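# Move three cartons to cart tray, close footlocker

## Task

Carry all three cartons out of the footlocker and set them in the top tray of the utility cart, each resting flat on the tray floor (not upright on an end and with no part hanging past the tray's rim). Then close the footlocker lid completely, lowering it under control: it must not drop shut from anything more than barely open, and must not be slammed. At the end the gripper must be released and the robot moved away, and the robot must be upright and not leaning or toppled. Everything must stay in place on its own, without the robot holding it.

## Robot and tools

ROBOT. A single-arm Hello Robot Stretch 4, roughly 1.6 m tall: an omni-wheel base (rim within 0.23 m of the base origin), a lift riding a vertical mast, an arm that telescopes forward, a three-joint wrist (yaw, pitch, roll) and a two-finger gripper. Cameras: head_camera, head_left_camera, head_right_camera (fisheye) and wrist_camera. Loose objects may occasionally get nudged by outside disturbances.

FRAMES. Base frame: origin on the floor below the base centre, x ahead, y to the left, z upward. hand_pose is reported in this frame, for a point between the open fingertips; with all wrist joints at 0 its axes line up with the base frame. The printed hand position may be somewhat wrong. The odometry frame is the base frame as it was when the scene began; its heading runs -3.142 to 3.142, positive to the left.

execute_actions. Argument "actions" is a list holding one action or nothing (empty list: just report state and images). There is one arm, so a single action covers everything. An action contains "base", "joints", or both, optionally with "pace" and "contact_limits"; alternatively it is only {"end_of_arm": "enable_torque"}, which re-powers any wrist or gripper motor that shut off, holding it where it is. All motions in one action begin together and may finish at different moments.
- "base": exactly one key, each an offset relative to where the base last reported itself: translate_m (metres, forward positive, -2 to 2, no turning), strafe_m (metres sideways, left positive, -2 to 2), rotate_rad (radians turned in place, counter-clockwise seen from above positive, -3.2 to 3.2).
- "joints": absolute targets, any subset, keyed by name: lift_m 0 to 1.2 m; arm_m 0 to 0.55 m (extension); wrist_yaw_rad -1.134 to 4.276 (0 points ahead, positive to the left, 3.14 folded back, above 3.4 the arm may obstruct); wrist_pitch_rad -1.117 to 4.259 (0 level, 1.57 pointing down); wrist_roll_rad -1.117 to 4.259 (0 puts fingers at equal height, positive turns clockwise as seen from behind the gripper); gripper_m -0.038 to 0.141 (fingertip gap in metres; negative values make the fingers press each other). Done tolerances: lift and arm ±0.004, yaw and roll ±0.02, pitch ±0.05, gripper ±0.004. A joint target outside its range is clipped and run, with a note; any other bad value or unknown key rejects the call and nothing moves.
- "pace": "slow", "default", "fast" or "max" (default if absent). Base linear speed tops out at 0.1, 0.3, 0.4, 0.6 m/s and turning at 1, 2, 3, 4 rad/s respectively; with lift_m above 0.2 these are further reduced, down to 0.3 m/s and 1 rad/s at lift_m 1.2.
- "contact_limits": only {"arm_m": value}, 0 (gentlest) to 0.75 (firmest), default 0.5; the arm stops when it pushes harder.
- "cameras": list of camera names or "all"; absent, null or ["all"] gives all, [] gives none. Images are taken when the call ends; the "pictures" line gives their order.
A single action may run at most 15 s. Anything omitted from an action may keep pushing toward its earlier target without the status showing it. If a result reports a stop, the rest of that reply's motion, wait and finished_scene calls are skipped.

wait: {"seconds": 0 to 10}; commands nothing, the scene keeps running, and it returns the same state and images.

zoom_image: {"camera": name, "region": [x0, y0, x1, y1]} in pixels of that camera's most recent full image, origin top-left, at most 504 by 504.

finished_scene: {"scene": n}; ends the current scene for good after the last command is held and reports success. A reply with no tool call ends everything.

RESULT LINES. base_status and joint_status tell how each motion ended: "done" (for the base this only means the wheels turned the commanded amount, slip included); "off_target" (stopped short, possibly still pushing); "contact_stop_at_<key>" (hit something; the part holds, but lift, arm or wheels then go slack, so a loaded lift may sag and the base may drift); "limit_stop_at_<name>"; "time_out"; "torque_fault" (a wrist or gripper motor overloaded and went limp; send enable_torque). After these stops the old target is dropped. "limit_stop_at_tilt" means a lean over 6 degrees: lift, arm and wheels go slack and ignore commands until the lean eases. "limit_stop_at_own_body" guards against self-collision, likely when the gripper points up (pitch below -0.2) while rolled (roll below -0.4 or above 4); back the joint away. on_its_own lists things not commanded in that call; its "held at" is a target, not a position. lidar_m: 12 horizontal ranges in metres from the base origin, 30-degree sectors starting straight ahead and going counter-clockwise (4th left, 7th rear, 10th right); "-" means nothing seen or closer than 0.25 m; it sees about 0.15 m up to robot height and can miss glass, thin legs and things behind. wrist_depth_mm: a 7 by 7 grid of median depths, 100 to 2000 mm, read from the top left. base_odometry is wheel-based; if turned_by_wheels and turned_by_imu differ by more than about 0.1 rad, the base likely bumped or slipped. base_tilt in degrees (forward, right positive) has a fixed bias up to about 1.5. motor_effort is percent of maximum, positive toward higher joint values, with the peak in brackets; readings are noisy and biased. A wrist_pitch effort drifting away from 0 suggests a load; for wheel_0, wheel_1, wheel_2, positive pushes a right turn.

GRIPPING. Command a gap smaller than the carton to grip; squeezing further pulls it toward the wrist. The gripper reading and "done" do not prove a grasp; look for a clear gripper_m effort change. Fingertips pressed on a surface below can jam; raise the lift.

CAMERAS. Calibration gives K, distortion and T_world_to_cam for each camera in the base frame; small errors exist, larger for the wrist camera on an extended arm.

AVOID. Dropping cartons, letting the lid fall or slam, hard pushes and torque faults. To unfold the wrist at the start, send lift_m 0.4 with wrist_yaw_rad 0. Don't drive or turn carrying over 1 kg with arm_m above 0.2, especially at fast paces, and avoid sustained high pushes or pulls with the gripper raised. Open the gripper and back off before ending.

Each tool is called after "Request:" as name([rows], argument=value, ...), one row to a line, values as JSON.

## Session

Request:
execute_actions(actions=[])

Scene clock: 0.00 s.
base_odometry: x=+0.000 y=+0.000 heading=+0.000 (m, m, rad; odometry frame)
turned_by_wheels: +0.000 (rad since the last result)
turned_by_imu: +0.000 (rad since the last result)
base_tilt: forward=-0.6 right=-0.1 (deg)
lidar_m: 1.09 1.11 1.20 1.19 2.59 2.90 2.11 2.70 1.54 1.41 1.43 1.17
base_status: not commanded
joint_positions: lift_m=+0.203 arm_m=-0.001 wrist_yaw_rad=+3.229 wrist_pitch_rad=-0.003 wrist_roll_rad=-0.018 gripper_m=+0.057
joint_status: not commanded
motor_effort: lift_m=+21 arm_m=+0 wrist_yaw_rad=+1 wrist_pitch_rad=-7 wrist_roll_rad=+1 gripper_m=-1 wheel_0=+0 wheel_1=+0 wheel_2=+0 (%)
hand_pose: x=-0.1247 y=+0.0620 z=+0.3821 quat_wxyz=(-0.043, +0.002, -0.009, +0.999) (m; base frame)
wrist_depth_mm: - - 134 - - - - / - - 131 - - - - / - - 132 211 - - - / - 121 136 - - - - / 188 1983 - - - - - / 191 1281 195 1430 197 1430 1366 / 192 554 946 136 946 878 946
pictures: head_camera, head_left_camera, head_right_camera, wrist_camera
Images, in order (width x height): head_camera 420x560, head_left_camera 420x672, head_right_camera 420x672, wrist_camera 616x392.

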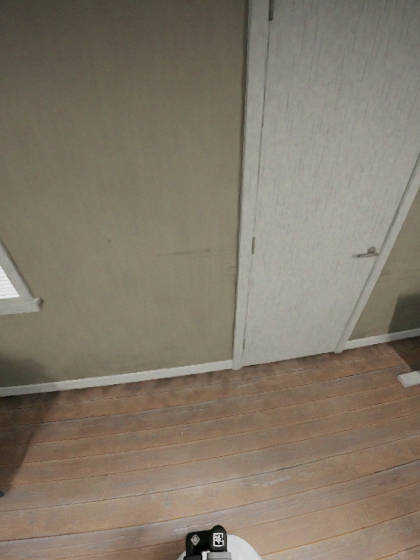

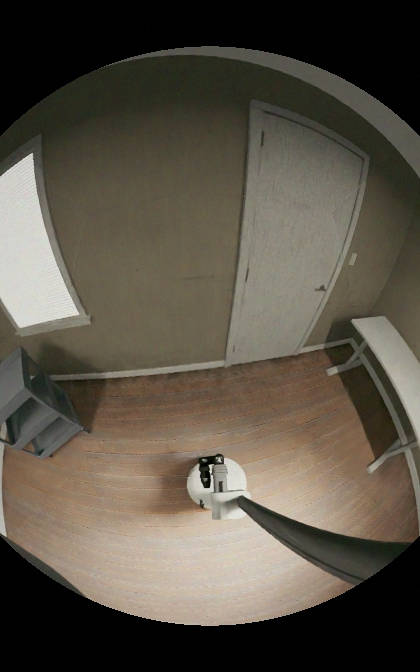

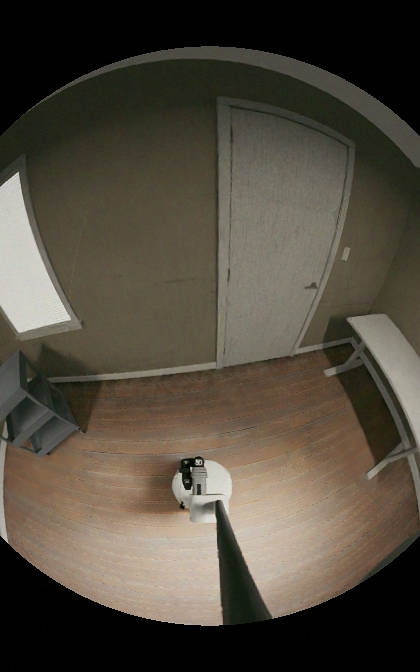

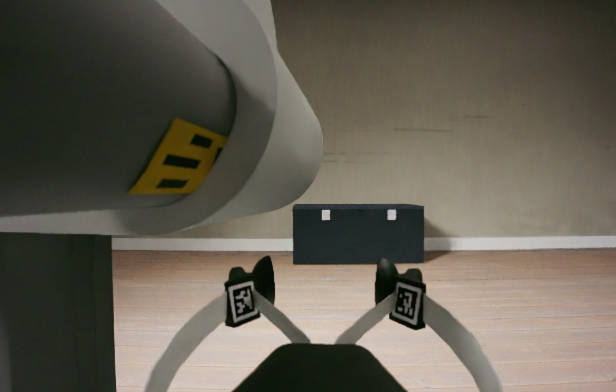

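Request:
execute_actions([
  {"base":{"rotate_rad":3.14},"joints":{"lift_m":0.4,"wrist_yaw_rad":0}},
], cameras=[])

Request:
execute_actions([
  {"base":{"translate_m":1.2}},
])

Scene clock: 2.97 s.
base_odometry: x=+0.000 y=+0.000 heading=+3.140 (m, m, rad; odometry frame)
turned_by_wheels: +3.140 (rad since the last result)
turned_by_imu: +3.173 (rad since the last result)
base_tilt: forward=-0.6 right=-0.1 (deg)
lidar_m: 2.11 2.70 1.62 1.40 1.44 1.19 1.09 1.09 1.19 1.20 2.58 2.93
base_status: done
joint_positions: lift_m=+0.400 arm_m=-0.001 wrist_yaw_rad=+0.000 wrist_pitch_rad=-0.003 wrist_roll_rad=-0.018 gripper_m=+0.057
joint_status: all done
motor_effort: lift_m=+23(26) arm_m=+0(0) wrist_yaw_rad=+1(7) wrist_pitch_rad=-7(7) wrist_roll_rad=+0(1) gripper_m=-5(5) wheel_0=-1(12) wheel_1=+0(7) wheel_2=+0(10) (%)
hand_pose: x=+0.4588 y=-0.0873 z=+0.5787 quat_wxyz=(+1.000, -0.009, -0.001, +0.000) (m; base frame)
wrist_depth_mm: - - - - - - - / - - - - - - - / - - - - - - - / - - - - - - - / - - - 1983 - - - / 1983 - 195 1983 197 - 1983 / 1430 1336 1336 136 1336 1255 1336
pictures: none
No camera images: the call's "cameras" was empty. Leave "cameras" out to get every camera's image.

Scene clock: 8.47 s.
base_odometry: x=-1.200 y=+0.002 heading=+3.140 (m, m, rad; odometry frame)
turned_by_wheels: +0.000 (rad since the last result)
turned_by_imu: -0.002 (rad since the last result)
base_tilt: forward=-0.6 right=-0.2 (deg)
lidar_m: 0.91 0.92 1.86 2.39 1.68 2.06 2.27 1.87 1.88 2.35 2.41 1.01
base_status: done
joint_positions: lift_m=+0.400 arm_m=-0.001 wrist_yaw_rad=+0.000 wrist_pitch_rad=-0.003 wrist_roll_rad=-0.018 gripper_m=+0.057
joint_status: not commanded
motor_effort: lift_m=+24(24) arm_m=+0(0) wrist_yaw_rad=+0(2) wrist_pitch_rad=-8(7) wrist_roll_rad=+1(0) gripper_m=-4(4) wheel_0=+1(8) wheel_1=+1(4) wheel_2=+1(12) (%)
hand_pose: x=+0.4588 y=-0.0874 z=+0.5787 quat_wxyz=(+1.000, -0.009, -0.001, +0.000) (m; base frame)
wrist_depth_mm: 1205 1205 1281 1255 1336 1336 1336 / 1205 1229 1255 1308 1308 1336 1366 / 1229 1229 1255 1281 1336 1336 1336 / 1205 1255 1255 1308 1308 1336 1366 / 1255 1229 1281 1281 1308 1336 1366 / 1229 1229 196 878 197 1336 1366 / 1229 699 715 136 741 759 1366
pictures: head_camera, head_left_camera, head_right_camera, wrist_camera
camera_calibration (this result's frames):
wrist_camera: T_world_to_cam=[[0.0487778, -0.998448, 0.0268721, -0.115615], [0.0148117, -0.0261781, -0.999548, 0.63087], [0.9987, 0.0491538, 0.0135118, -0.232957], [0, 0, 0, 1]] pos_world=[0.228949, -0.0874696, 0.636839]
Images, in order (width x height): head_camera 420x560, head_left_camera 420x672, head_right_camera 420x672, wrist_camera 616x392.

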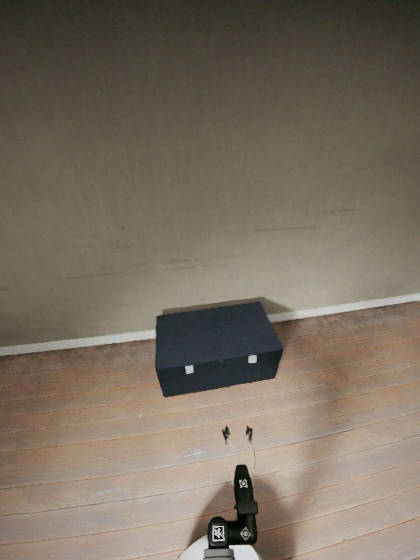

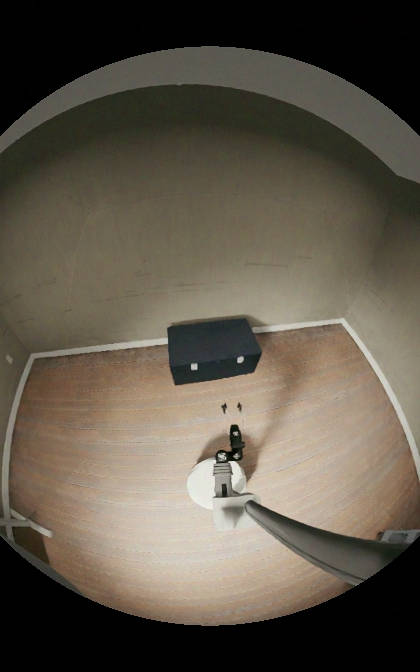

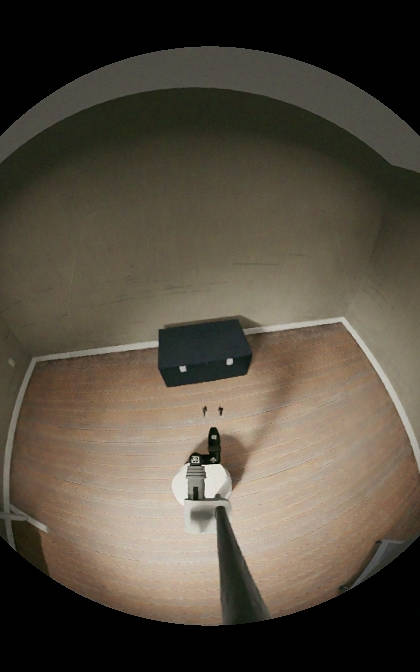

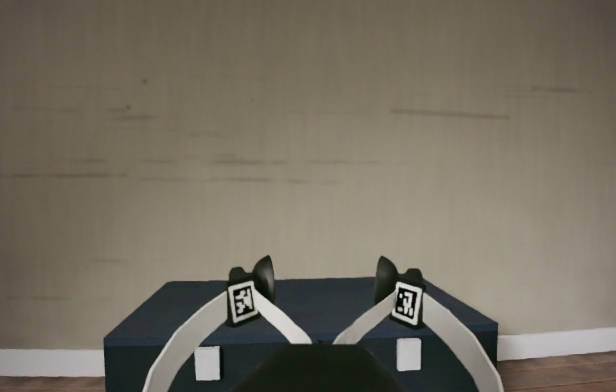

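Request:
execute_actions([
  {"base":{"rotate_rad":0.14},"joints":{"lift_m":0.12,"gripper_m":0.14}},
], cameras=[])

Request:
execute_actions([
  {"base":{"strafe_m":-0.1}},
], cameras=["head_camera","wrist_camera"])

Scene clock: 10.97 s.
base_odometry: x=-1.200 y=+0.002 heading=-3.003 (m, m, rad; odometry frame)
turned_by_wheels: +0.140 (rad since the last result)
turned_by_imu: +0.141 (rad since the last result)
base_tilt: forward=-0.7 right=-0.1 (deg)
lidar_m: 0.91 1.53 2.10 2.15 1.68 2.34 2.28 1.87 1.87 2.36 2.13 0.97
base_status: done
joint_positions: lift_m=+0.120 arm_m=-0.001 wrist_yaw_rad=+0.000 wrist_pitch_rad=-0.003 wrist_roll_rad=-0.018 gripper_m=+0.140
joint_status: all done
motor_effort: lift_m=+16(23) arm_m=+0(0) wrist_yaw_rad=+1(1) wrist_pitch_rad=-7(7) wrist_roll_rad=+0(0) gripper_m=+0(0) wheel_0=+1(8) wheel_1=+1(5) wheel_2=+0(7) (%)
hand_pose: x=+0.4588 y=-0.0874 z=+0.2993 quat_wxyz=(+1.000, -0.009, -0.001, +0.000) (m; base frame)
wrist_depth_mm: 1336 1281 1281 1281 1255 1229 1229 / 1308 1308 1281 1281 1255 1229 1205 / 1336 1308 1281 1255 1229 1229 1229 / 1366 1308 715 699 699 691 691 / 1366 1308 715 707 707 699 691 / 1098 1008 715 707 699 197 691 / 768 741 715 135 699 691 683
pictures: none
No camera images: the call's "cameras" was empty. Leave "cameras" out to get every camera's image.

Scene clock: 12.43 s.
base_odometry: x=-1.214 y=+0.101 heading=-3.003 (m, m, rad; odometry frame)
turned_by_wheels: +0.000 (rad since the last result)
turned_by_imu: -0.001 (rad since the last result)
base_tilt: forward=-0.5 right=-0.2 (deg)
lidar_m: 0.91 0.95 2.12 2.19 1.77 2.33 2.28 1.80 1.84 2.30 2.12 0.95
base_status: done
joint_positions: lift_m=+0.120 arm_m=-0.001 wrist_yaw_rad=+0.000 wrist_pitch_rad=-0.003 wrist_roll_rad=-0.018 gripper_m=+0.140
joint_status: not commanded
motor_effort: lift_m=+16(16) arm_m=+0(0) wrist_yaw_rad=+1(1) wrist_pitch_rad=-7(7) wrist_roll_rad=+0(1) gripper_m=-1(1) wheel_0=-1(9) wheel_1=+0(9) wheel_2=+0(2) (%)
hand_pose: x=+0.4588 y=-0.0874 z=+0.2993 quat_wxyz=(+1.000, -0.009, -0.001, +0.000) (m; base frame)
wrist_depth_mm: 1308 1308 1255 1229 1255 1229 1229 / 1308 1308 1281 1281 1255 1229 1205 / 1336 1281 1281 1255 1255 1255 1205 / 1308 1336 715 715 707 691 1205 / 1308 723 715 707 699 691 1229 / 1078 723 715 715 699 197 991 / 768 732 715 135 707 691 732
pictures: head_camera, wrist_camera
camera_calibration (this result's frames):
wrist_camera: T_world_to_cam=[[0.0487802, -0.998448, 0.0268721, -0.108108], [0.0148118, -0.026178, -0.999548, 0.35163], [0.9987, 0.0491561, 0.0135119, -0.229183], [0, 0, 0, 1]] pos_world=[0.22895, -0.0874695, 0.357472]
Images, in order (width x height): head_camera 420x560, wrist_camera 616x392.

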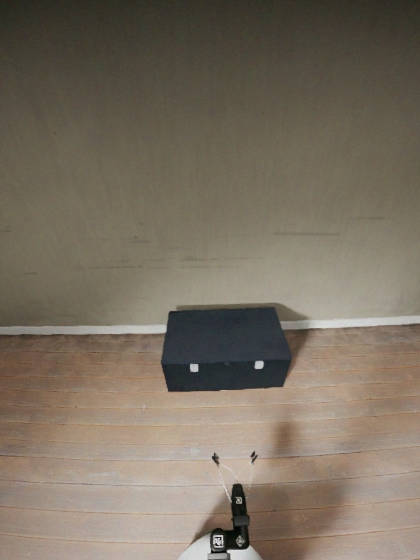

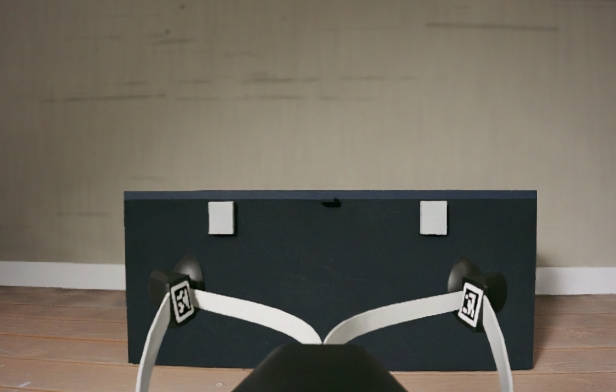

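Request:
execute_actions([
  {"base":{"translate_m":0.3},"joints":{"lift_m":0.2,"wrist_pitch_rad":0.3}},
], cameras=["head_camera","wrist_camera"])

Request:
zoom_image(camera="head_camera", region=[140,330,320,470])

Scene clock: 14.97 s.
base_odometry: x=-1.511 y=+0.059 heading=-3.003 (m, m, rad; odometry frame)
turned_by_wheels: +0.000 (rad since the last result)
turned_by_imu: -0.001 (rad since the last result)
base_tilt: forward=-0.6 right=-0.1 (deg)
lidar_m: 0.62 0.63 1.69 2.47 1.91 2.50 2.57 2.05 2.37 2.26 1.71 0.65
base_status: done
joint_positions: lift_m=+0.200 arm_m=-0.001 wrist_yaw_rad=+0.000 wrist_pitch_rad=+0.302 wrist_roll_rad=-0.018 gripper_m=+0.140
joint_status: all done
motor_effort: lift_m=+25(26) arm_m=+0(0) wrist_yaw_rad=+0(2) wrist_pitch_rad=-6(5) wrist_roll_rad=+0(1) gripper_m=-1(1) wheel_0=+2(7) wheel_1=+1(5) wheel_2=+1(8) (%)
hand_pose: x=+0.4458 y=-0.0874 z=+0.2921 quat_wxyz=(+0.989, -0.009, +0.150, +0.001) (m; base frame)
wrist_depth_mm: 904 904 891 878 866 854 831 / 960 931 917 904 891 878 878 / 407 404 399 397 392 389 384 / 424 415 415 410 404 397 397 / 449 442 436 430 427 418 418 / 480 462 452 449 439 197 442 / 508 492 492 135 473 466 469
pictures: head_camera, wrist_camera
camera_calibration (this result's frames):
wrist_camera: T_world_to_cam=[[0.0545215, -0.998451, 0.0110652, -0.105243], [-0.285481, -0.0262062, -0.958026, 0.466326], [0.956832, 0.0490741, -0.286468, -0.109771], [0, 0, 0, 1]] pos_world=[0.243898, -0.0874727, 0.416471]
Images, in order (width x height): head_camera 420x560, wrist_camera 616x392.

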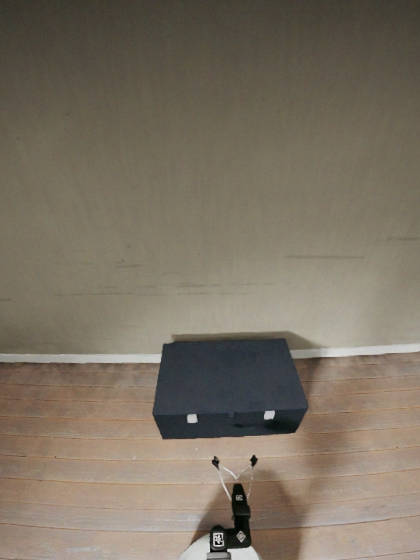

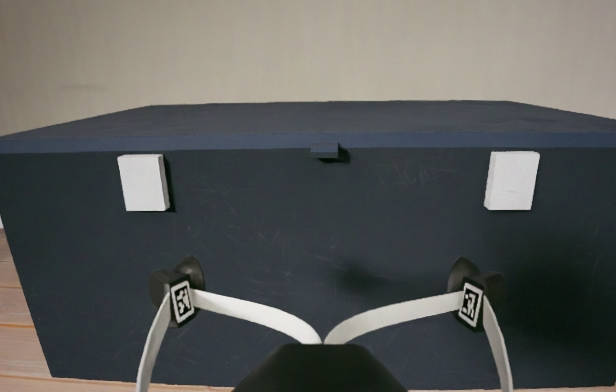

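Region (140, 330, 320, 470) of head_camera's 420x560 image, scaled by 2.800, with more detail than that image has.

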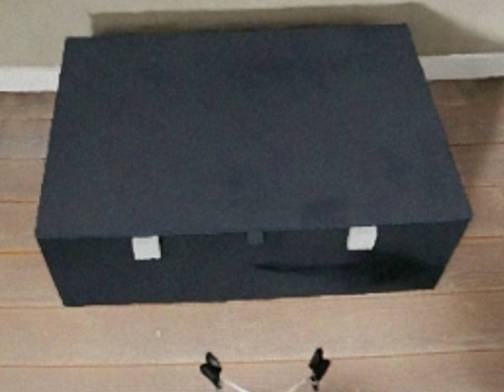

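Request:
execute_actions([
  {"joints":{"lift_m":0.13,"wrist_pitch_rad":0,"gripper_m":0.0,"arm_m":0.08}},
], cameras=[])

Request:
execute_actions([
  {"joints":{"arm_m":0.22},"contact_limits":{"arm_m":0.1},"pace":"slow"},
], cameras=["head_camera","wrist_camera"])

Scene clock: 17.43 s.
base_odometry: x=-1.511 y=+0.059 heading=-3.003 (m, m, rad; odometry frame)
turned_by_wheels: +0.000 (rad since the last result)
turned_by_imu: -0.001 (rad since the last result)
base_tilt: forward=-0.5 right=-0.1 (deg)
lidar_m: 0.61 0.65 1.68 2.47 1.89 2.49 2.58 2.05 2.37 2.28 1.67 0.66
base_status: not commanded
joint_positions: lift_m=+0.130 arm_m=+0.078 wrist_yaw_rad=+0.000 wrist_pitch_rad=+0.002 wrist_roll_rad=-0.018 gripper_m=+0.000
joint_status: all done
motor_effort: lift_m=+16(24) arm_m=+9(8) wrist_yaw_rad=+2(2) wrist_pitch_rad=-8(11) wrist_roll_rad=+0(0) gripper_m=-6(3) wheel_0=+2(2) wheel_1=+1(1) wheel_2=+1(0) (%)
hand_pose: x=+0.5379 y=-0.0874 z=+0.3079 quat_wxyz=(+1.000, -0.009, +0.001, +0.000) (m; base frame)
wrist_depth_mm: 917 904 891 878 866 854 842 / 931 904 904 878 878 854 854 / 931 904 891 878 866 854 854 / 904 521 504 484 469 449 436 / 336 329 327 324 320 317 300 / 336 332 327 194 185 319 314 / 338 332 327 137 322 317 315
pictures: none
No camera images: the call's "cameras" was empty. Leave "cameras" out to get every camera's image.

Scene clock: 20.13 s.
base_odometry: x=-1.511 y=+0.059 heading=-3.003 (m, m, rad; odometry frame)
turned_by_wheels: +0.000 (rad since the last result)
turned_by_imu: -0.001 (rad since the last result)
base_tilt: forward=-0.5 right=-0.1 (deg)
lidar_m: 0.66 0.71 1.70 2.48 1.90 2.52 2.57 2.05 2.38 2.27 1.65 0.68
base_status: not commanded
joint_positions: lift_m=+0.130 arm_m=+0.218 wrist_yaw_rad=-0.003 wrist_pitch_rad=+0.002 wrist_roll_rad=-0.018 gripper_m=+0.000
joint_status: all done
motor_effort: lift_m=+16(16) arm_m=+11(13) wrist_yaw_rad=+12(15) wrist_pitch_rad=-5(8) wrist_roll_rad=+0(0) gripper_m=-5(6) wheel_0=+2(2) wheel_1=+1(1) wheel_2=-3(4) (%)
contact_limits: arm_m 0.1
hand_pose: x=+0.6771 y=-0.0884 z=+0.3081 quat_wxyz=(+1.000, -0.009, +0.001, -0.002) (m; base frame)
wrist_depth_mm: 778 750 750 741 723 715 707 / 768 759 750 732 732 715 707 / 768 759 759 741 732 723 715 / 508 484 466 449 433 415 404 / 238 240 238 235 234 230 230 / 237 241 238 201 185 234 230 / 245 242 239 189 235 232 232
pictures: head_camera, wrist_camera
camera_calibration (this result's frames):
wrist_camera: T_world_to_cam=[[0.0452306, -0.998621, 0.0266692, -0.117598], [0.0105536, -0.0262174, -0.999601, 0.360057], [0.998921, 0.045494, 0.00935317, -0.446452], [0, 0, 0, 1]] pos_world=[0.44749, -0.0876848, 0.367226]
Images, in order (width x height): head_camera 420x560, wrist_camera 616x392.

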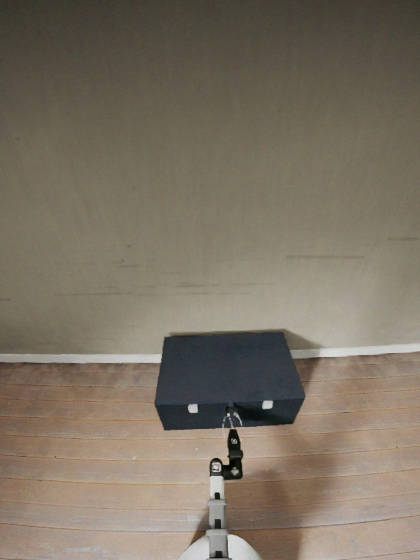

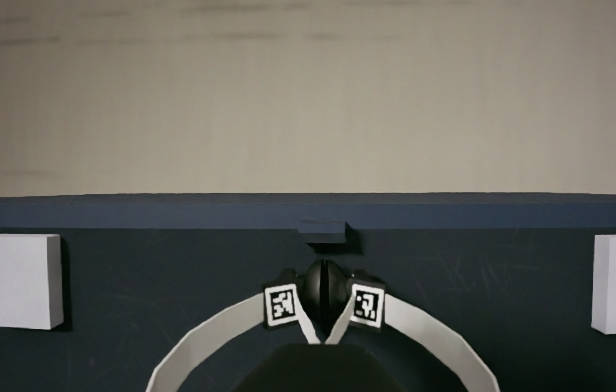

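Box slid 5 cm. Lift now.

Request:
execute_actions([
  {"joints":{"arm_m":0.214,"lift_m":0.22},"pace":"slow"},
], cameras=["head_camera","wrist_camera"])

Scene clock: 32.90 s.
torque_fault: wrist_pitch_rad switched itself off since the last result.
base_odometry: x=-1.511 y=+0.059 heading=-3.003 (m, m, rad; odometry frame)
turned_by_wheels: +0.000 (rad since the last result)
turned_by_imu: -0.005 (rad since the last result)
base_tilt: forward=-0.6 right=-0.1 (deg)
lidar_m: 0.65 0.70 1.71 2.48 1.88 2.51 2.58 2.05 2.36 2.28 1.69 0.70
base_status: not commanded
joint_positions: lift_m=+0.220 arm_m=+0.216 wrist_yaw_rad=+0.000 wrist_pitch_rad=+1.352 wrist_roll_rad=-0.018 gripper_m=+0.000
joint_status: all done
on_its_own: wrist_pitch_rad is off since a torque_fault, until you send "end_of_arm": "enable_torque" (your +0.000 is given up)
motor_effort: lift_m=+25(38) arm_m=-9(9) wrist_yaw_rad=+0(11) wrist_pitch_rad=-1(100) wrist_roll_rad=+0(1) gripper_m=-5(9) wheel_0=+2(2) wheel_1=+1(1) wheel_2=+0(3) (%)
hand_pose: x=+0.4490 y=-0.0874 z=+0.1162 quat_wxyz=(+0.780, -0.007, +0.626, +0.006) (m; base frame)
wrist_depth_mm: 364 362 357 357 357 362 355 / 397 389 379 377 370 368 364 / 382 375 370 366 359 357 353 / 368 364 357 353 349 345 343 / 357 353 349 345 340 336 332 / 345 342 336 194 185 325 320 / 336 334 327 136 320 314 315
pictures: head_camera, wrist_camera
camera_calibration (this result's frames):
wrist_camera: T_world_to_cam=[[0.0369127, -0.998447, -0.0417299, -0.0894409], [-0.973168, -0.026425, -0.228572, 0.522717], [0.227115, 0.0490475, -0.972632, 0.244099], [0, 0, 0, 1]] pos_world=[0.456555, -0.0874616, 0.353165]
Images, in order (width x height): head_camera 420x560, wrist_camera 616x392.

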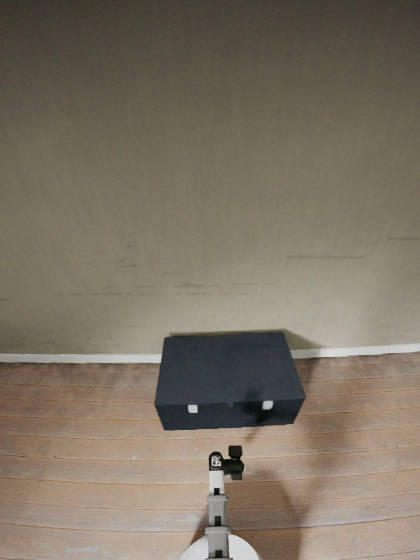

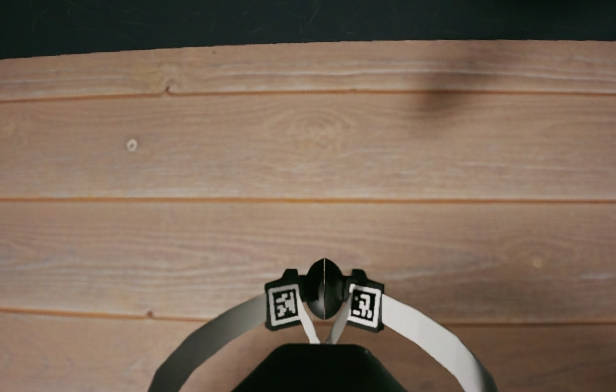

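Request:
execute_actions([
  {"end_of_arm":"enable_torque"},
], cameras=[])

Request:
execute_actions([
  {"joints":{"arm_m":0.2,"lift_m":0.42,"wrist_pitch_rad":0.9}},
], cameras=["wrist_camera"])

Scene clock: 33.30 s.
base_odometry: x=-1.511 y=+0.059 heading=-3.003 (m, m, rad; odometry frame)
turned_by_wheels: +0.000 (rad since the last result)
turned_by_imu: +0.000 (rad since the last result)
base_tilt: forward=-0.5 right=-0.1 (deg)
lidar_m: 0.65 0.71 1.67 2.47 1.91 2.49 2.57 2.05 2.37 2.28 1.69 0.70
base_status: not commanded
joint_positions: lift_m=+0.220 arm_m=+0.216 wrist_yaw_rad=+0.000 wrist_pitch_rad=+1.354 wrist_roll_rad=-0.018 gripper_m=+0.000
joint_status: not commanded
end_of_arm: enable_torque: each motor that was off is on again
on_its_own: wrist_pitch_rad is held at +1.354, not at your +0.000, since a torque_fault
motor_effort: lift_m=+25(25) arm_m=-9(9) wrist_yaw_rad=+1(1) wrist_pitch_rad=-1(1) wrist_roll_rad=+0(0) gripper_m=-5(6) wheel_0=+2(1) wheel_1=+1(1) wheel_2=+0(0) (%)
hand_pose: x=+0.4484 y=-0.0874 z=+0.1161 quat_wxyz=(+0.779, -0.007, +0.627, +0.006) (m; base frame)
wrist_depth_mm: 366 362 355 357 355 362 357 / 394 387 382 377 373 368 364 / 379 375 370 366 362 355 353 / 370 362 357 353 351 347 342 / 357 351 347 345 340 338 330 / 347 343 338 195 185 325 322 / 336 334 327 136 320 315 315
pictures: none
No camera images: the call's "cameras" was empty. Leave "cameras" out to get every camera's image.

Scene clock: 35.20 s.
base_odometry: x=-1.511 y=+0.059 heading=-3.003 (m, m, rad; odometry frame)
turned_by_wheels: +0.000 (rad since the last result)
turned_by_imu: -0.001 (rad since the last result)
base_tilt: forward=-0.6 right=-0.1 (deg)
lidar_m: 0.66 0.70 1.72 2.48 1.90 2.52 2.57 2.05 2.35 2.27 1.67 0.69
base_status: not commanded
joint_positions: lift_m=+0.420 arm_m=+0.202 wrist_yaw_rad=+0.000 wrist_pitch_rad=+0.902 wrist_roll_rad=-0.018 gripper_m=+0.000
joint_status: all done
motor_effort: lift_m=+25(27) arm_m=-9(9) wrist_yaw_rad=+0(1) wrist_pitch_rad=-6(12) wrist_roll_rad=+0(0) gripper_m=-5(5) wheel_0=+1(2) wheel_1=+1(1) wheel_2=+0(0) (%)
hand_pose: x=+0.5514 y=-0.0874 z=+0.3716 quat_wxyz=(+0.900, -0.008, +0.436, +0.004) (m; base frame)
wrist_depth_mm: 473 459 452 442 436 424 421 / 399 392 382 375 368 364 362 / 347 343 342 332 329 325 322 / 392 373 384 379 377 368 366 / 508 492 480 449 469 469 466 / 609 597 569 195 185 569 564 / 564 564 539 136 539 525 530
pictures: wrist_camera
camera_calibration (this result's frames):
wrist_camera: T_world_to_cam=[[0.0513157, -0.998449, -0.0215955, -0.0979782], [-0.776385, -0.0262826, -0.62971, 0.72134], [0.628166, 0.0490804, -0.77653, 0.17523], [0, 0, 0, 1]] pos_world=[0.454992, -0.0874679, 0.588191]
Images, in order (width x height): wrist_camera 616x392.

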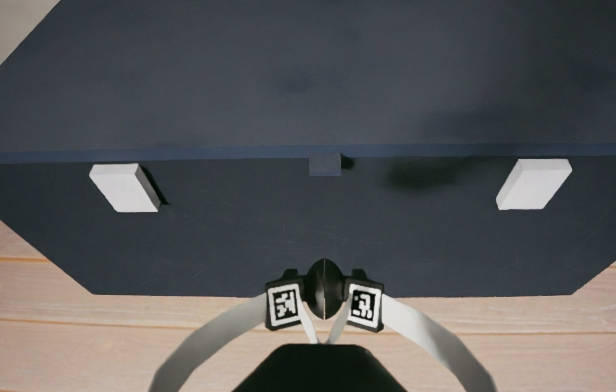

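Request:
execute_actions([
  {"joints":{"arm_m":0.36,"lift_m":0.42,"wrist_pitch_rad":1.2,"gripper_m":0.07}},
], cameras=["wrist_camera","head_camera"])

Request:
zoom_image(camera="head_camera", region=[170,360,290,450])

Scene clock: 38.10 s.
base_odometry: x=-1.511 y=+0.059 heading=-3.003 (m, m, rad; odometry frame)
turned_by_wheels: +0.000 (rad since the last result)
turned_by_imu: -0.001 (rad since the last result)
base_tilt: forward=-0.6 right=-0.1 (deg)
lidar_m: 0.67 0.69 1.70 2.49 1.91 2.49 2.59 2.04 2.36 2.27 1.69 0.70
base_status: not commanded
joint_positions: lift_m=+0.420 arm_m=+0.358 wrist_yaw_rad=+0.000 wrist_pitch_rad=+1.201 wrist_roll_rad=-0.018 gripper_m=+0.070
joint_status: all done
motor_effort: lift_m=+25(25) arm_m=+9(10) wrist_yaw_rad=+1(1) wrist_pitch_rad=-3(3) wrist_roll_rad=+0(0) gripper_m=+0(3) wheel_0=+1(2) wheel_1=+1(1) wheel_2=+0(0) (%)
hand_pose: x=+0.6337 y=-0.0874 z=+0.3289 quat_wxyz=(+0.825, -0.007, +0.565, +0.005) (m; base frame)
wrist_depth_mm: 276 271 266 263 258 254 252 / 259 254 249 245 242 239 236 / 241 238 235 231 228 225 224 / 237 236 235 226 232 231 230 / 424 415 353 399 347 397 399 / 554 554 204 535 196 525 517 / 530 521 517 136 504 500 496
pictures: head_camera, wrist_camera
camera_calibration (this result's frames):
wrist_camera: T_world_to_cam=[[0.0426614, -0.998451, -0.0357146, -0.0930086], [-0.927473, -0.0262877, -0.372966, 0.769664], [0.371449, 0.0490355, -0.927157, 0.302606], [0, 0, 0, 1]] pos_world=[0.605407, -0.0874703, 0.5643]
Images, in order (width x height): head_camera 420x560, wrist_camera 616x392.

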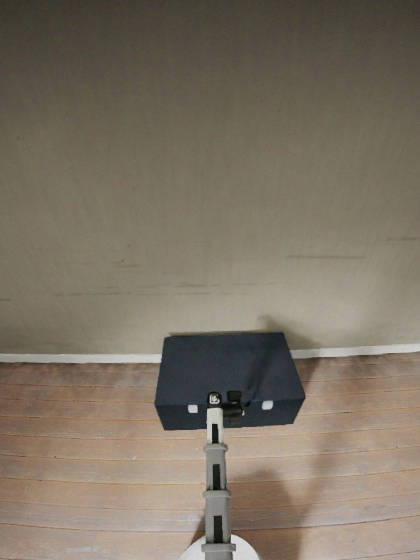

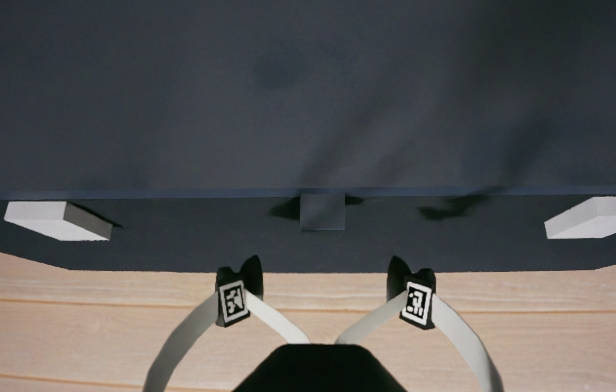

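Region (170, 360, 290, 450) of head_camera's 420x560 image, scaled by 4.200, with more detail than that image has; it fills the top 378 rows of this view, and the rest is white.

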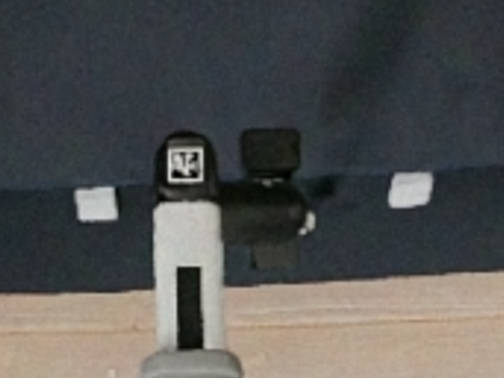

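Request:
execute_actions([
  {"joints":{"arm_m":0.392,"lift_m":0.43,"gripper_m":0.05}},
], cameras=["wrist_camera"])

Request:
execute_actions([
  {"joints":{"gripper_m":-0.02}},
], cameras=["wrist_camera"])

Request:
execute_actions([
  {"joints":{"lift_m":0.47},"pace":"slow"},
], cameras=["wrist_camera","head_left_camera"])

Scene clock: 39.17 s.
base_odometry: x=-1.511 y=+0.059 heading=-3.003 (m, m, rad; odometry frame)
turned_by_wheels: +0.000 (rad since the last result)
turned_by_imu: +0.000 (rad since the last result)
base_tilt: forward=-0.6 right=-0.1 (deg)
lidar_m: 0.67 0.71 1.73 2.45 1.92 2.47 2.56 2.05 2.37 2.28 1.67 0.70
base_status: not commanded
joint_positions: lift_m=+0.430 arm_m=+0.390 wrist_yaw_rad=+0.000 wrist_pitch_rad=+1.201 wrist_roll_rad=-0.018 gripper_m=+0.050
joint_status: all done
motor_effort: lift_m=+25(26) arm_m=+9(9) wrist_yaw_rad=+1(0) wrist_pitch_rad=-3(3) wrist_roll_rad=+1(0) gripper_m=-1(1) wheel_0=+2(2) wheel_1=+1(1) wheel_2=+0(0) (%)
hand_pose: x=+0.6657 y=-0.0874 z=+0.3389 quat_wxyz=(+0.825, -0.007, +0.565, +0.005) (m; base frame)
wrist_depth_mm: 289 283 279 274 270 266 263 / 271 265 260 258 254 251 248 / 253 249 246 243 238 236 234 / 238 235 232 229 226 223 221 / 244 248 240 223 220 236 238 / 559 549 198 539 191 525 517 / 539 530 525 137 517 508 504
pictures: wrist_camera
camera_calibration (this result's frames):
wrist_camera: T_world_to_cam=[[0.0425689, -0.998455, -0.0357191, -0.093962], [-0.927516, -0.0262054, -0.372865, 0.803037], [0.371353, 0.0490024, -0.927198, 0.300069], [0, 0, 0, 1]] pos_world=[0.637397, -0.087477, 0.574292]
Images, in order (width x height): wrist_camera 616x392.

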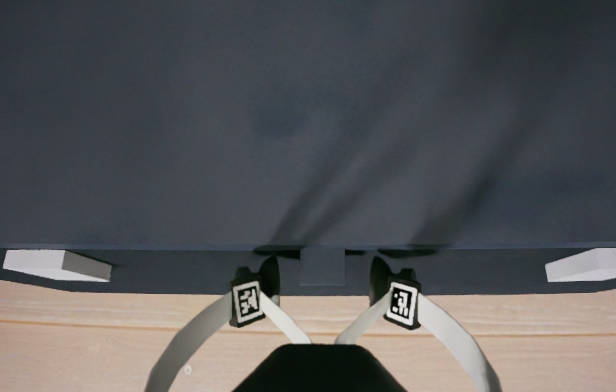

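Scene clock: 40.60 s.
base_odometry: x=-1.511 y=+0.059 heading=-3.003 (m, m, rad; odometry frame)
turned_by_wheels: +0.000 (rad since the last result)
turned_by_imu: +0.000 (rad since the last result)
base_tilt: forward=-0.6 right=-0.1 (deg)
lidar_m: 0.67 0.69 1.69 2.48 1.90 2.49 2.58 2.04 2.37 2.26 1.69 0.71
base_status: not commanded
joint_positions: lift_m=+0.430 arm_m=+0.391 wrist_yaw_rad=+0.003 wrist_pitch_rad=+1.195 wrist_roll_rad=-0.018 gripper_m=-0.019
joint_status: all done
motor_effort: lift_m=+25(25) arm_m=+6(9) wrist_yaw_rad=-10(8) wrist_pitch_rad=+13(13) wrist_roll_rad=+0(0) gripper_m=-24(22) wheel_0=+1(2) wheel_1=+1(1) wheel_2=+1(1) (%)
hand_pose: x=+0.6680 y=-0.0871 z=+0.3395 quat_wxyz=(+0.827, -0.008, +0.563, +0.006) (m; base frame)
wrist_depth_mm: 281 276 272 270 264 259 254 / 263 258 254 250 247 243 240 / 245 240 237 234 231 228 226 / 229 226 224 220 217 214 213 / 243 238 236 213 229 226 225 / 559 554 182 508 183 500 517 / 539 525 525 334 512 496 504
pictures: wrist_camera
camera_calibration (this result's frames):
wrist_camera: T_world_to_cam=[[0.0461848, -0.998303, -0.0354752, -0.0961602], [-0.925269, -0.0293674, -0.378174, 0.805405], [0.376491, 0.05029, -0.925054, 0.295718], [0, 0, 0, 1]] pos_world=[0.638322, -0.0872161, 0.574728]
Images, in order (width x height): wrist_camera 616x392.

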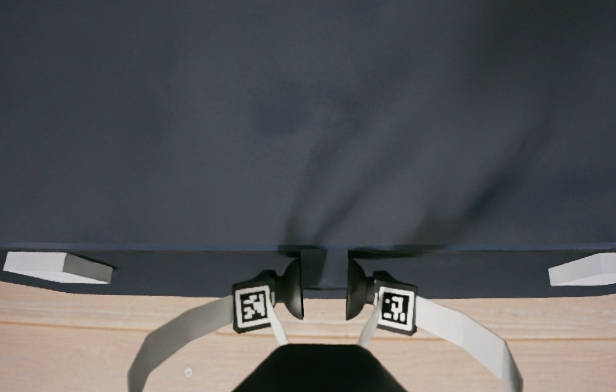

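Scene clock: 41.77 s.
base_odometry: x=-1.511 y=+0.059 heading=-3.003 (m, m, rad; odometry frame)
turned_by_wheels: +0.000 (rad since the last result)
turned_by_imu: +0.000 (rad since the last result)
base_tilt: forward=-0.5 right=-0.2 (deg)
lidar_m: 0.65 0.70 1.72 2.47 1.90 2.51 2.58 2.05 2.36 2.27 1.72 0.70
base_status: not commanded
joint_positions: lift_m=+0.469 arm_m=+0.391 wrist_yaw_rad=+0.003 wrist_pitch_rad=+1.195 wrist_roll_rad=-0.018 gripper_m=-0.019
joint_status: all done
motor_effort: lift_m=+28(29) arm_m=+6(6) wrist_yaw_rad=-8(10) wrist_pitch_rad=+13(19) wrist_roll_rad=+1(0) gripper_m=-23(25) wheel_0=+2(2) wheel_1=+1(1) wheel_2=+2(2) (%)
hand_pose: x=+0.6680 y=-0.0871 z=+0.3792 quat_wxyz=(+0.827, -0.008, +0.563, +0.006) (m; base frame)
wrist_depth_mm: 304 300 297 290 286 278 278 / 278 273 268 265 259 257 254 / 254 250 246 242 239 236 234 / 233 229 227 224 221 218 216 / 279 278 273 214 266 264 262 / 597 585 182 263 183 466 549 / 574 564 559 351 549 539 539
pictures: head_left_camera, wrist_camera
camera_calibration (this result's frames):
wrist_camera: T_world_to_cam=[[0.0461051, -0.998306, -0.0354773, -0.0947052], [-0.92529, -0.0292953, -0.378127, 0.820459], [0.376448, 0.0502605, -0.925074, 0.332525], [0, 0, 0, 1]] pos_world=[0.638351, -0.087222, 0.614488]
Images, in order (width x height): head_left_camera 420x672, wrist_camera 616x392.

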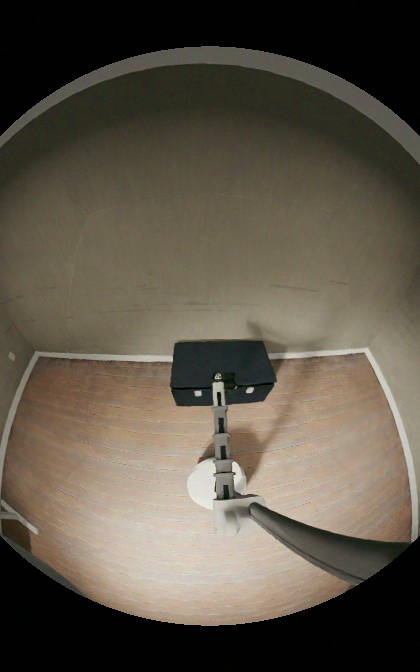

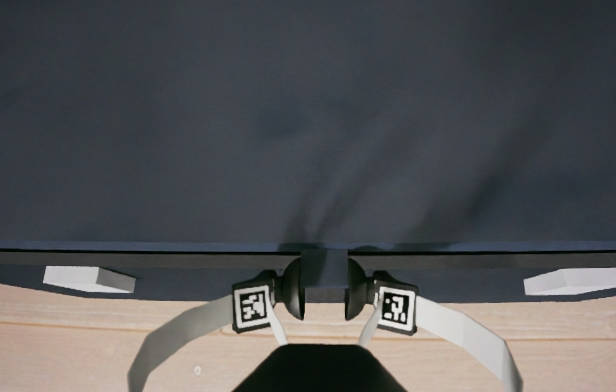

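Request:
execute_actions([
  {"joints":{"lift_m":0.58,"arm_m":0.42},"pace":"slow"},
], cameras=[])

Request:
execute_actions([
  {"joints":{"lift_m":0.685,"arm_m":0.475},"pace":"slow"},
], cameras=["wrist_camera","head_left_camera"])

Scene clock: 43.67 s.
base_odometry: x=-1.511 y=+0.059 heading=-3.003 (m, m, rad; odometry frame)
turned_by_wheels: +0.000 (rad since the last result)
turned_by_imu: -0.001 (rad since the last result)
base_tilt: forward=-0.5 right=-0.1 (deg)
lidar_m: 0.67 0.69 1.70 2.48 1.89 2.49 2.59 2.04 2.38 2.28 1.70 0.71
base_status: not commanded
joint_positions: lift_m=+0.579 arm_m=+0.419 wrist_yaw_rad=+0.003 wrist_pitch_rad=+1.197 wrist_roll_rad=-0.018 gripper_m=-0.019
joint_status: all done
motor_effort: lift_m=+29(28) arm_m=+6(12) wrist_yaw_rad=-8(10) wrist_pitch_rad=+8(44) wrist_roll_rad=+0(0) gripper_m=-22(21) wheel_0=+2(1) wheel_1=+1(1) wheel_2=+1(2) (%)
hand_pose: x=+0.6955 y=-0.0871 z=+0.4890 quat_wxyz=(+0.826, -0.008, +0.563, +0.006) (m; base frame)
wrist_depth_mm: 415 402 397 389 379 368 366 / 343 334 327 322 315 310 307 / 289 282 278 273 267 264 262 / 248 244 241 237 234 231 229 / 236 232 228 217 221 219 535 / 559 647 182 355 182 407 585 / 683 668 668 404 647 634 640
pictures: none
No camera images: the call's "cameras" was empty. Leave "cameras" out to get every camera's image.

Scene clock: 45.43 s.
base_odometry: x=-1.511 y=+0.059 heading=-3.003 (m, m, rad; odometry frame)
turned_by_wheels: +0.000 (rad since the last result)
turned_by_imu: -0.001 (rad since the last result)
base_tilt: forward=-0.5 right=-0.1 (deg)
lidar_m: 0.66 0.71 1.70 2.47 1.90 2.48 2.56 2.04 2.37 2.28 1.69 0.67
base_status: not commanded
joint_positions: lift_m=+0.684 arm_m=+0.474 wrist_yaw_rad=+0.002 wrist_pitch_rad=+1.199 wrist_roll_rad=-0.018 gripper_m=-0.019
joint_status: all done
motor_effort: lift_m=+29(30) arm_m=+7(13) wrist_yaw_rad=-4(8) wrist_pitch_rad=+1(9) wrist_roll_rad=+0(0) gripper_m=-22(23) wheel_0=+1(1) wheel_1=+1(1) wheel_2=+1(1) (%)
hand_pose: x=+0.7495 y=-0.0872 z=+0.5937 quat_wxyz=(+0.825, -0.008, +0.564, +0.006) (m; base frame)
wrist_depth_mm: 640 627 621 591 580 580 580 / 525 480 466 449 442 433 430 / 351 342 334 327 322 317 314 / 271 267 264 259 255 252 248 / 238 235 233 223 226 224 535 / 544 723 181 750 182 640 603 / 768 459 750 296 741 436 715
pictures: head_left_camera, wrist_camera
camera_calibration (this result's frames):
wrist_camera: T_world_to_cam=[[0.0447304, -0.998363, -0.0356569, -0.0898542], [-0.926911, -0.0281636, -0.374223, 0.975942], [0.372606, 0.0497899, -0.926653, 0.504021], [0, 0, 0, 1]] pos_world=[0.72083, -0.0873161, 0.829069]
Images, in order (width x height): head_left_camera 420x672, wrist_camera 616x392.

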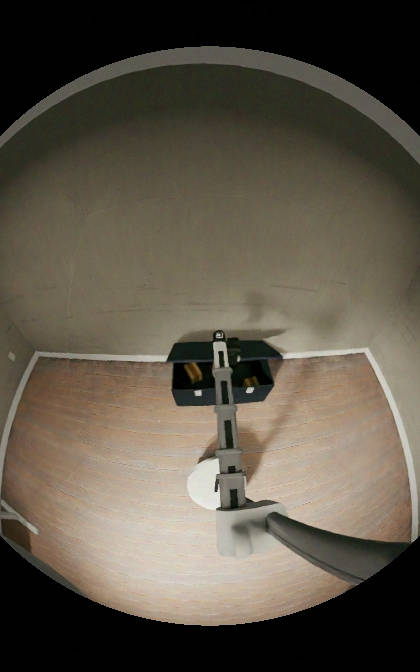

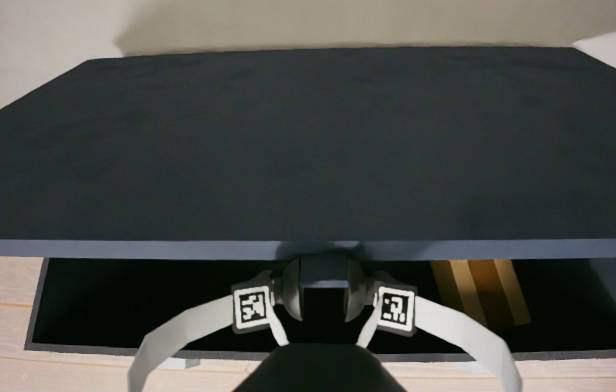

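Working. Continue with the base.

Request:
execute_actions([
  {"base":{"translate_m":0.08},"joints":{"lift_m":0.772},"pace":"slow"},
], cameras=[])

Request:
execute_actions([
  {"base":{"translate_m":0.10},"joints":{"lift_m":0.837},"pace":"slow"},
], cameras=["wrist_camera"])

Request:
execute_actions([
  {"base":{"translate_m":0.115},"joints":{"lift_m":0.873},"pace":"slow"},
], cameras=["wrist_camera","head_left_camera"])

Scene clock: 47.67 s.
base_odometry: x=-1.590 y=+0.048 heading=-3.002 (m, m, rad; odometry frame)
turned_by_wheels: +0.000 (rad since the last result)
turned_by_imu: -0.001 (rad since the last result)
base_tilt: forward=-0.5 right=-0.2 (deg)
lidar_m: 0.58 0.61 1.60 2.46 1.93 2.52 2.67 2.12 2.38 2.26 1.58 0.61
base_status: done
joint_positions: lift_m=+0.772 arm_m=+0.474 wrist_yaw_rad=-0.002 wrist_pitch_rad=+1.207 wrist_roll_rad=-0.018 gripper_m=-0.019
joint_status: all done
motor_effort: lift_m=+20(32) arm_m=+6(7) wrist_yaw_rad=+8(13) wrist_pitch_rad=-22(33) wrist_roll_rad=+0(1) gripper_m=-20(25) wheel_0=+3(11) wheel_1=+3(4) wheel_2=-4(5) (%)
hand_pose: x=+0.7472 y=-0.0876 z=+0.6806 quat_wxyz=(+0.823, -0.007, +0.568, +0.004) (m; base frame)
wrist_depth_mm: 535 521 508 508 504 504 504 / 634 640 634 634 627 615 609 / 741 539 512 496 484 469 462 / 322 315 307 301 298 293 287 / 240 237 235 230 229 226 229 / 904 732 182 759 182 723 597 / 866 603 831 480 798 699 591
pictures: none
No camera images: the call's "cameras" was empty. Leave "cameras" out to get every camera's image.

Scene clock: 49.93 s.
base_odometry: x=-1.689 y=+0.034 heading=-3.002 (m, m, rad; odometry frame)
turned_by_wheels: +0.000 (rad since the last result)
turned_by_imu: +0.000 (rad since the last result)
base_tilt: forward=-0.6 right=-0.1 (deg)
lidar_m: 0.47 0.46 1.42 2.49 1.99 2.48 2.75 2.20 2.35 2.28 0.69 0.49
base_status: done
joint_positions: lift_m=+0.837 arm_m=+0.474 wrist_yaw_rad=-0.003 wrist_pitch_rad=+1.203 wrist_roll_rad=-0.018 gripper_m=-0.020
joint_status: all done
motor_effort: lift_m=+15(33) arm_m=+6(6) wrist_yaw_rad=+11(9) wrist_pitch_rad=-9(22) wrist_roll_rad=+1(0) gripper_m=-17(26) wheel_0=+6(9) wheel_1=+3(2) wheel_2=-4(10) (%)
hand_pose: x=+0.7484 y=-0.0877 z=+0.7465 quat_wxyz=(+0.824, -0.006, +0.566, +0.004) (m; base frame)
wrist_depth_mm: 387 379 375 373 370 370 364 / 462 462 466 459 455 445 442 / 609 603 603 591 585 580 569 / 809 798 778 732 707 691 691 / 266 264 259 227 247 242 236 / 976 732 181 788 183 768 668 / 931 640 891 462 866 715 661
pictures: wrist_camera
camera_calibration (this result's frames):
wrist_camera: T_world_to_cam=[[0.0394739, -0.998579, -0.0358093, -0.0808614], [-0.928382, -0.0233988, -0.37089, 1.03108], [0.369525, 0.0478852, -0.927986, 0.649171], [0, 0, 0, 1]] pos_world=[0.720542, -0.0877063, 0.981943]
Images, in order (width x height): wrist_camera 616x392.

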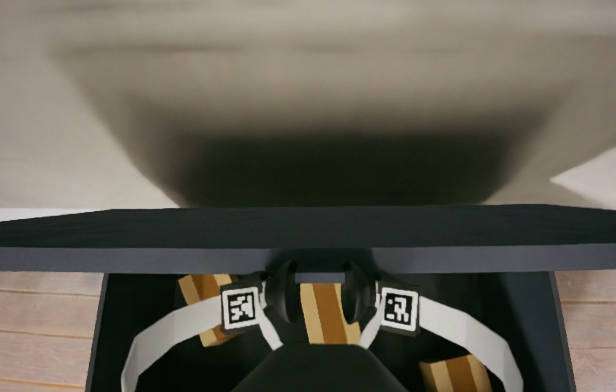

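Scene clock: 52.37 s.
base_odometry: x=-1.803 y=+0.018 heading=-3.001 (m, m, rad; odometry frame)
turned_by_wheels: +0.001 (rad since the last result)
turned_by_imu: +0.000 (rad since the last result)
base_tilt: forward=-0.6 right=-0.1 (deg)
lidar_m: 0.34 0.34 1.29 2.48 2.04 2.48 2.89 2.30 2.38 2.26 0.51 0.34
base_status: done
joint_positions: lift_m=+0.873 arm_m=+0.474 wrist_yaw_rad=+0.000 wrist_pitch_rad=+1.195 wrist_roll_rad=-0.018 gripper_m=-0.020
joint_status: all done
motor_effort: lift_m=+17(35) arm_m=+6(6) wrist_yaw_rad=+1(9) wrist_pitch_rad=+13(13) wrist_roll_rad=+0(0) gripper_m=-16(22) wheel_0=+4(10) wheel_1=+4(5) wheel_2=+0(11) (%)
hand_pose: x=+0.7507 y=-0.0874 z=+0.7831 quat_wxyz=(+0.827, -0.007, +0.563, +0.005) (m; base frame)
wrist_depth_mm: 230 226 222 220 218 218 216 / 274 274 273 271 266 262 258 / 359 355 353 349 345 338 332 / 521 508 496 488 480 466 459 / 300 263 241 236 234 240 260 / 1008 788 182 597 182 723 946 / 991 691 831 473 891 715 778
pictures: head_left_camera, wrist_camera
camera_calibration (this result's frames):
wrist_camera: T_world_to_cam=[[0.0428581, -0.998451, -0.0354834, -0.0821048], [-0.925435, -0.0262906, -0.377994, 1.04992], [0.376475, 0.0490377, -0.925128, 0.674897], [0, 0, 0, 1]] pos_world=[0.721071, -0.08747, 1.01832]
Images, in order (width x height): head_left_camera 420x672, wrist_camera 616x392.

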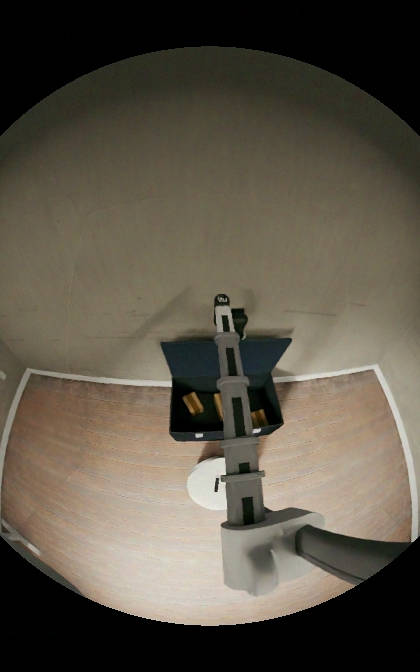

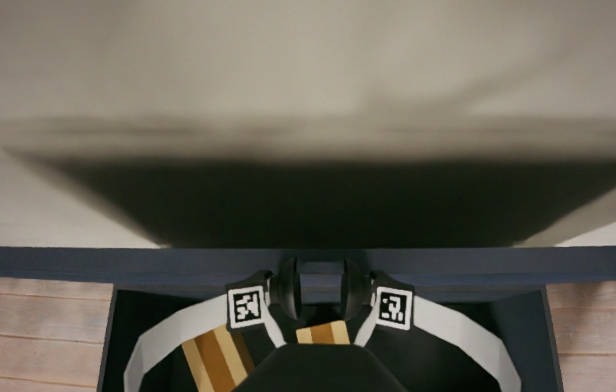

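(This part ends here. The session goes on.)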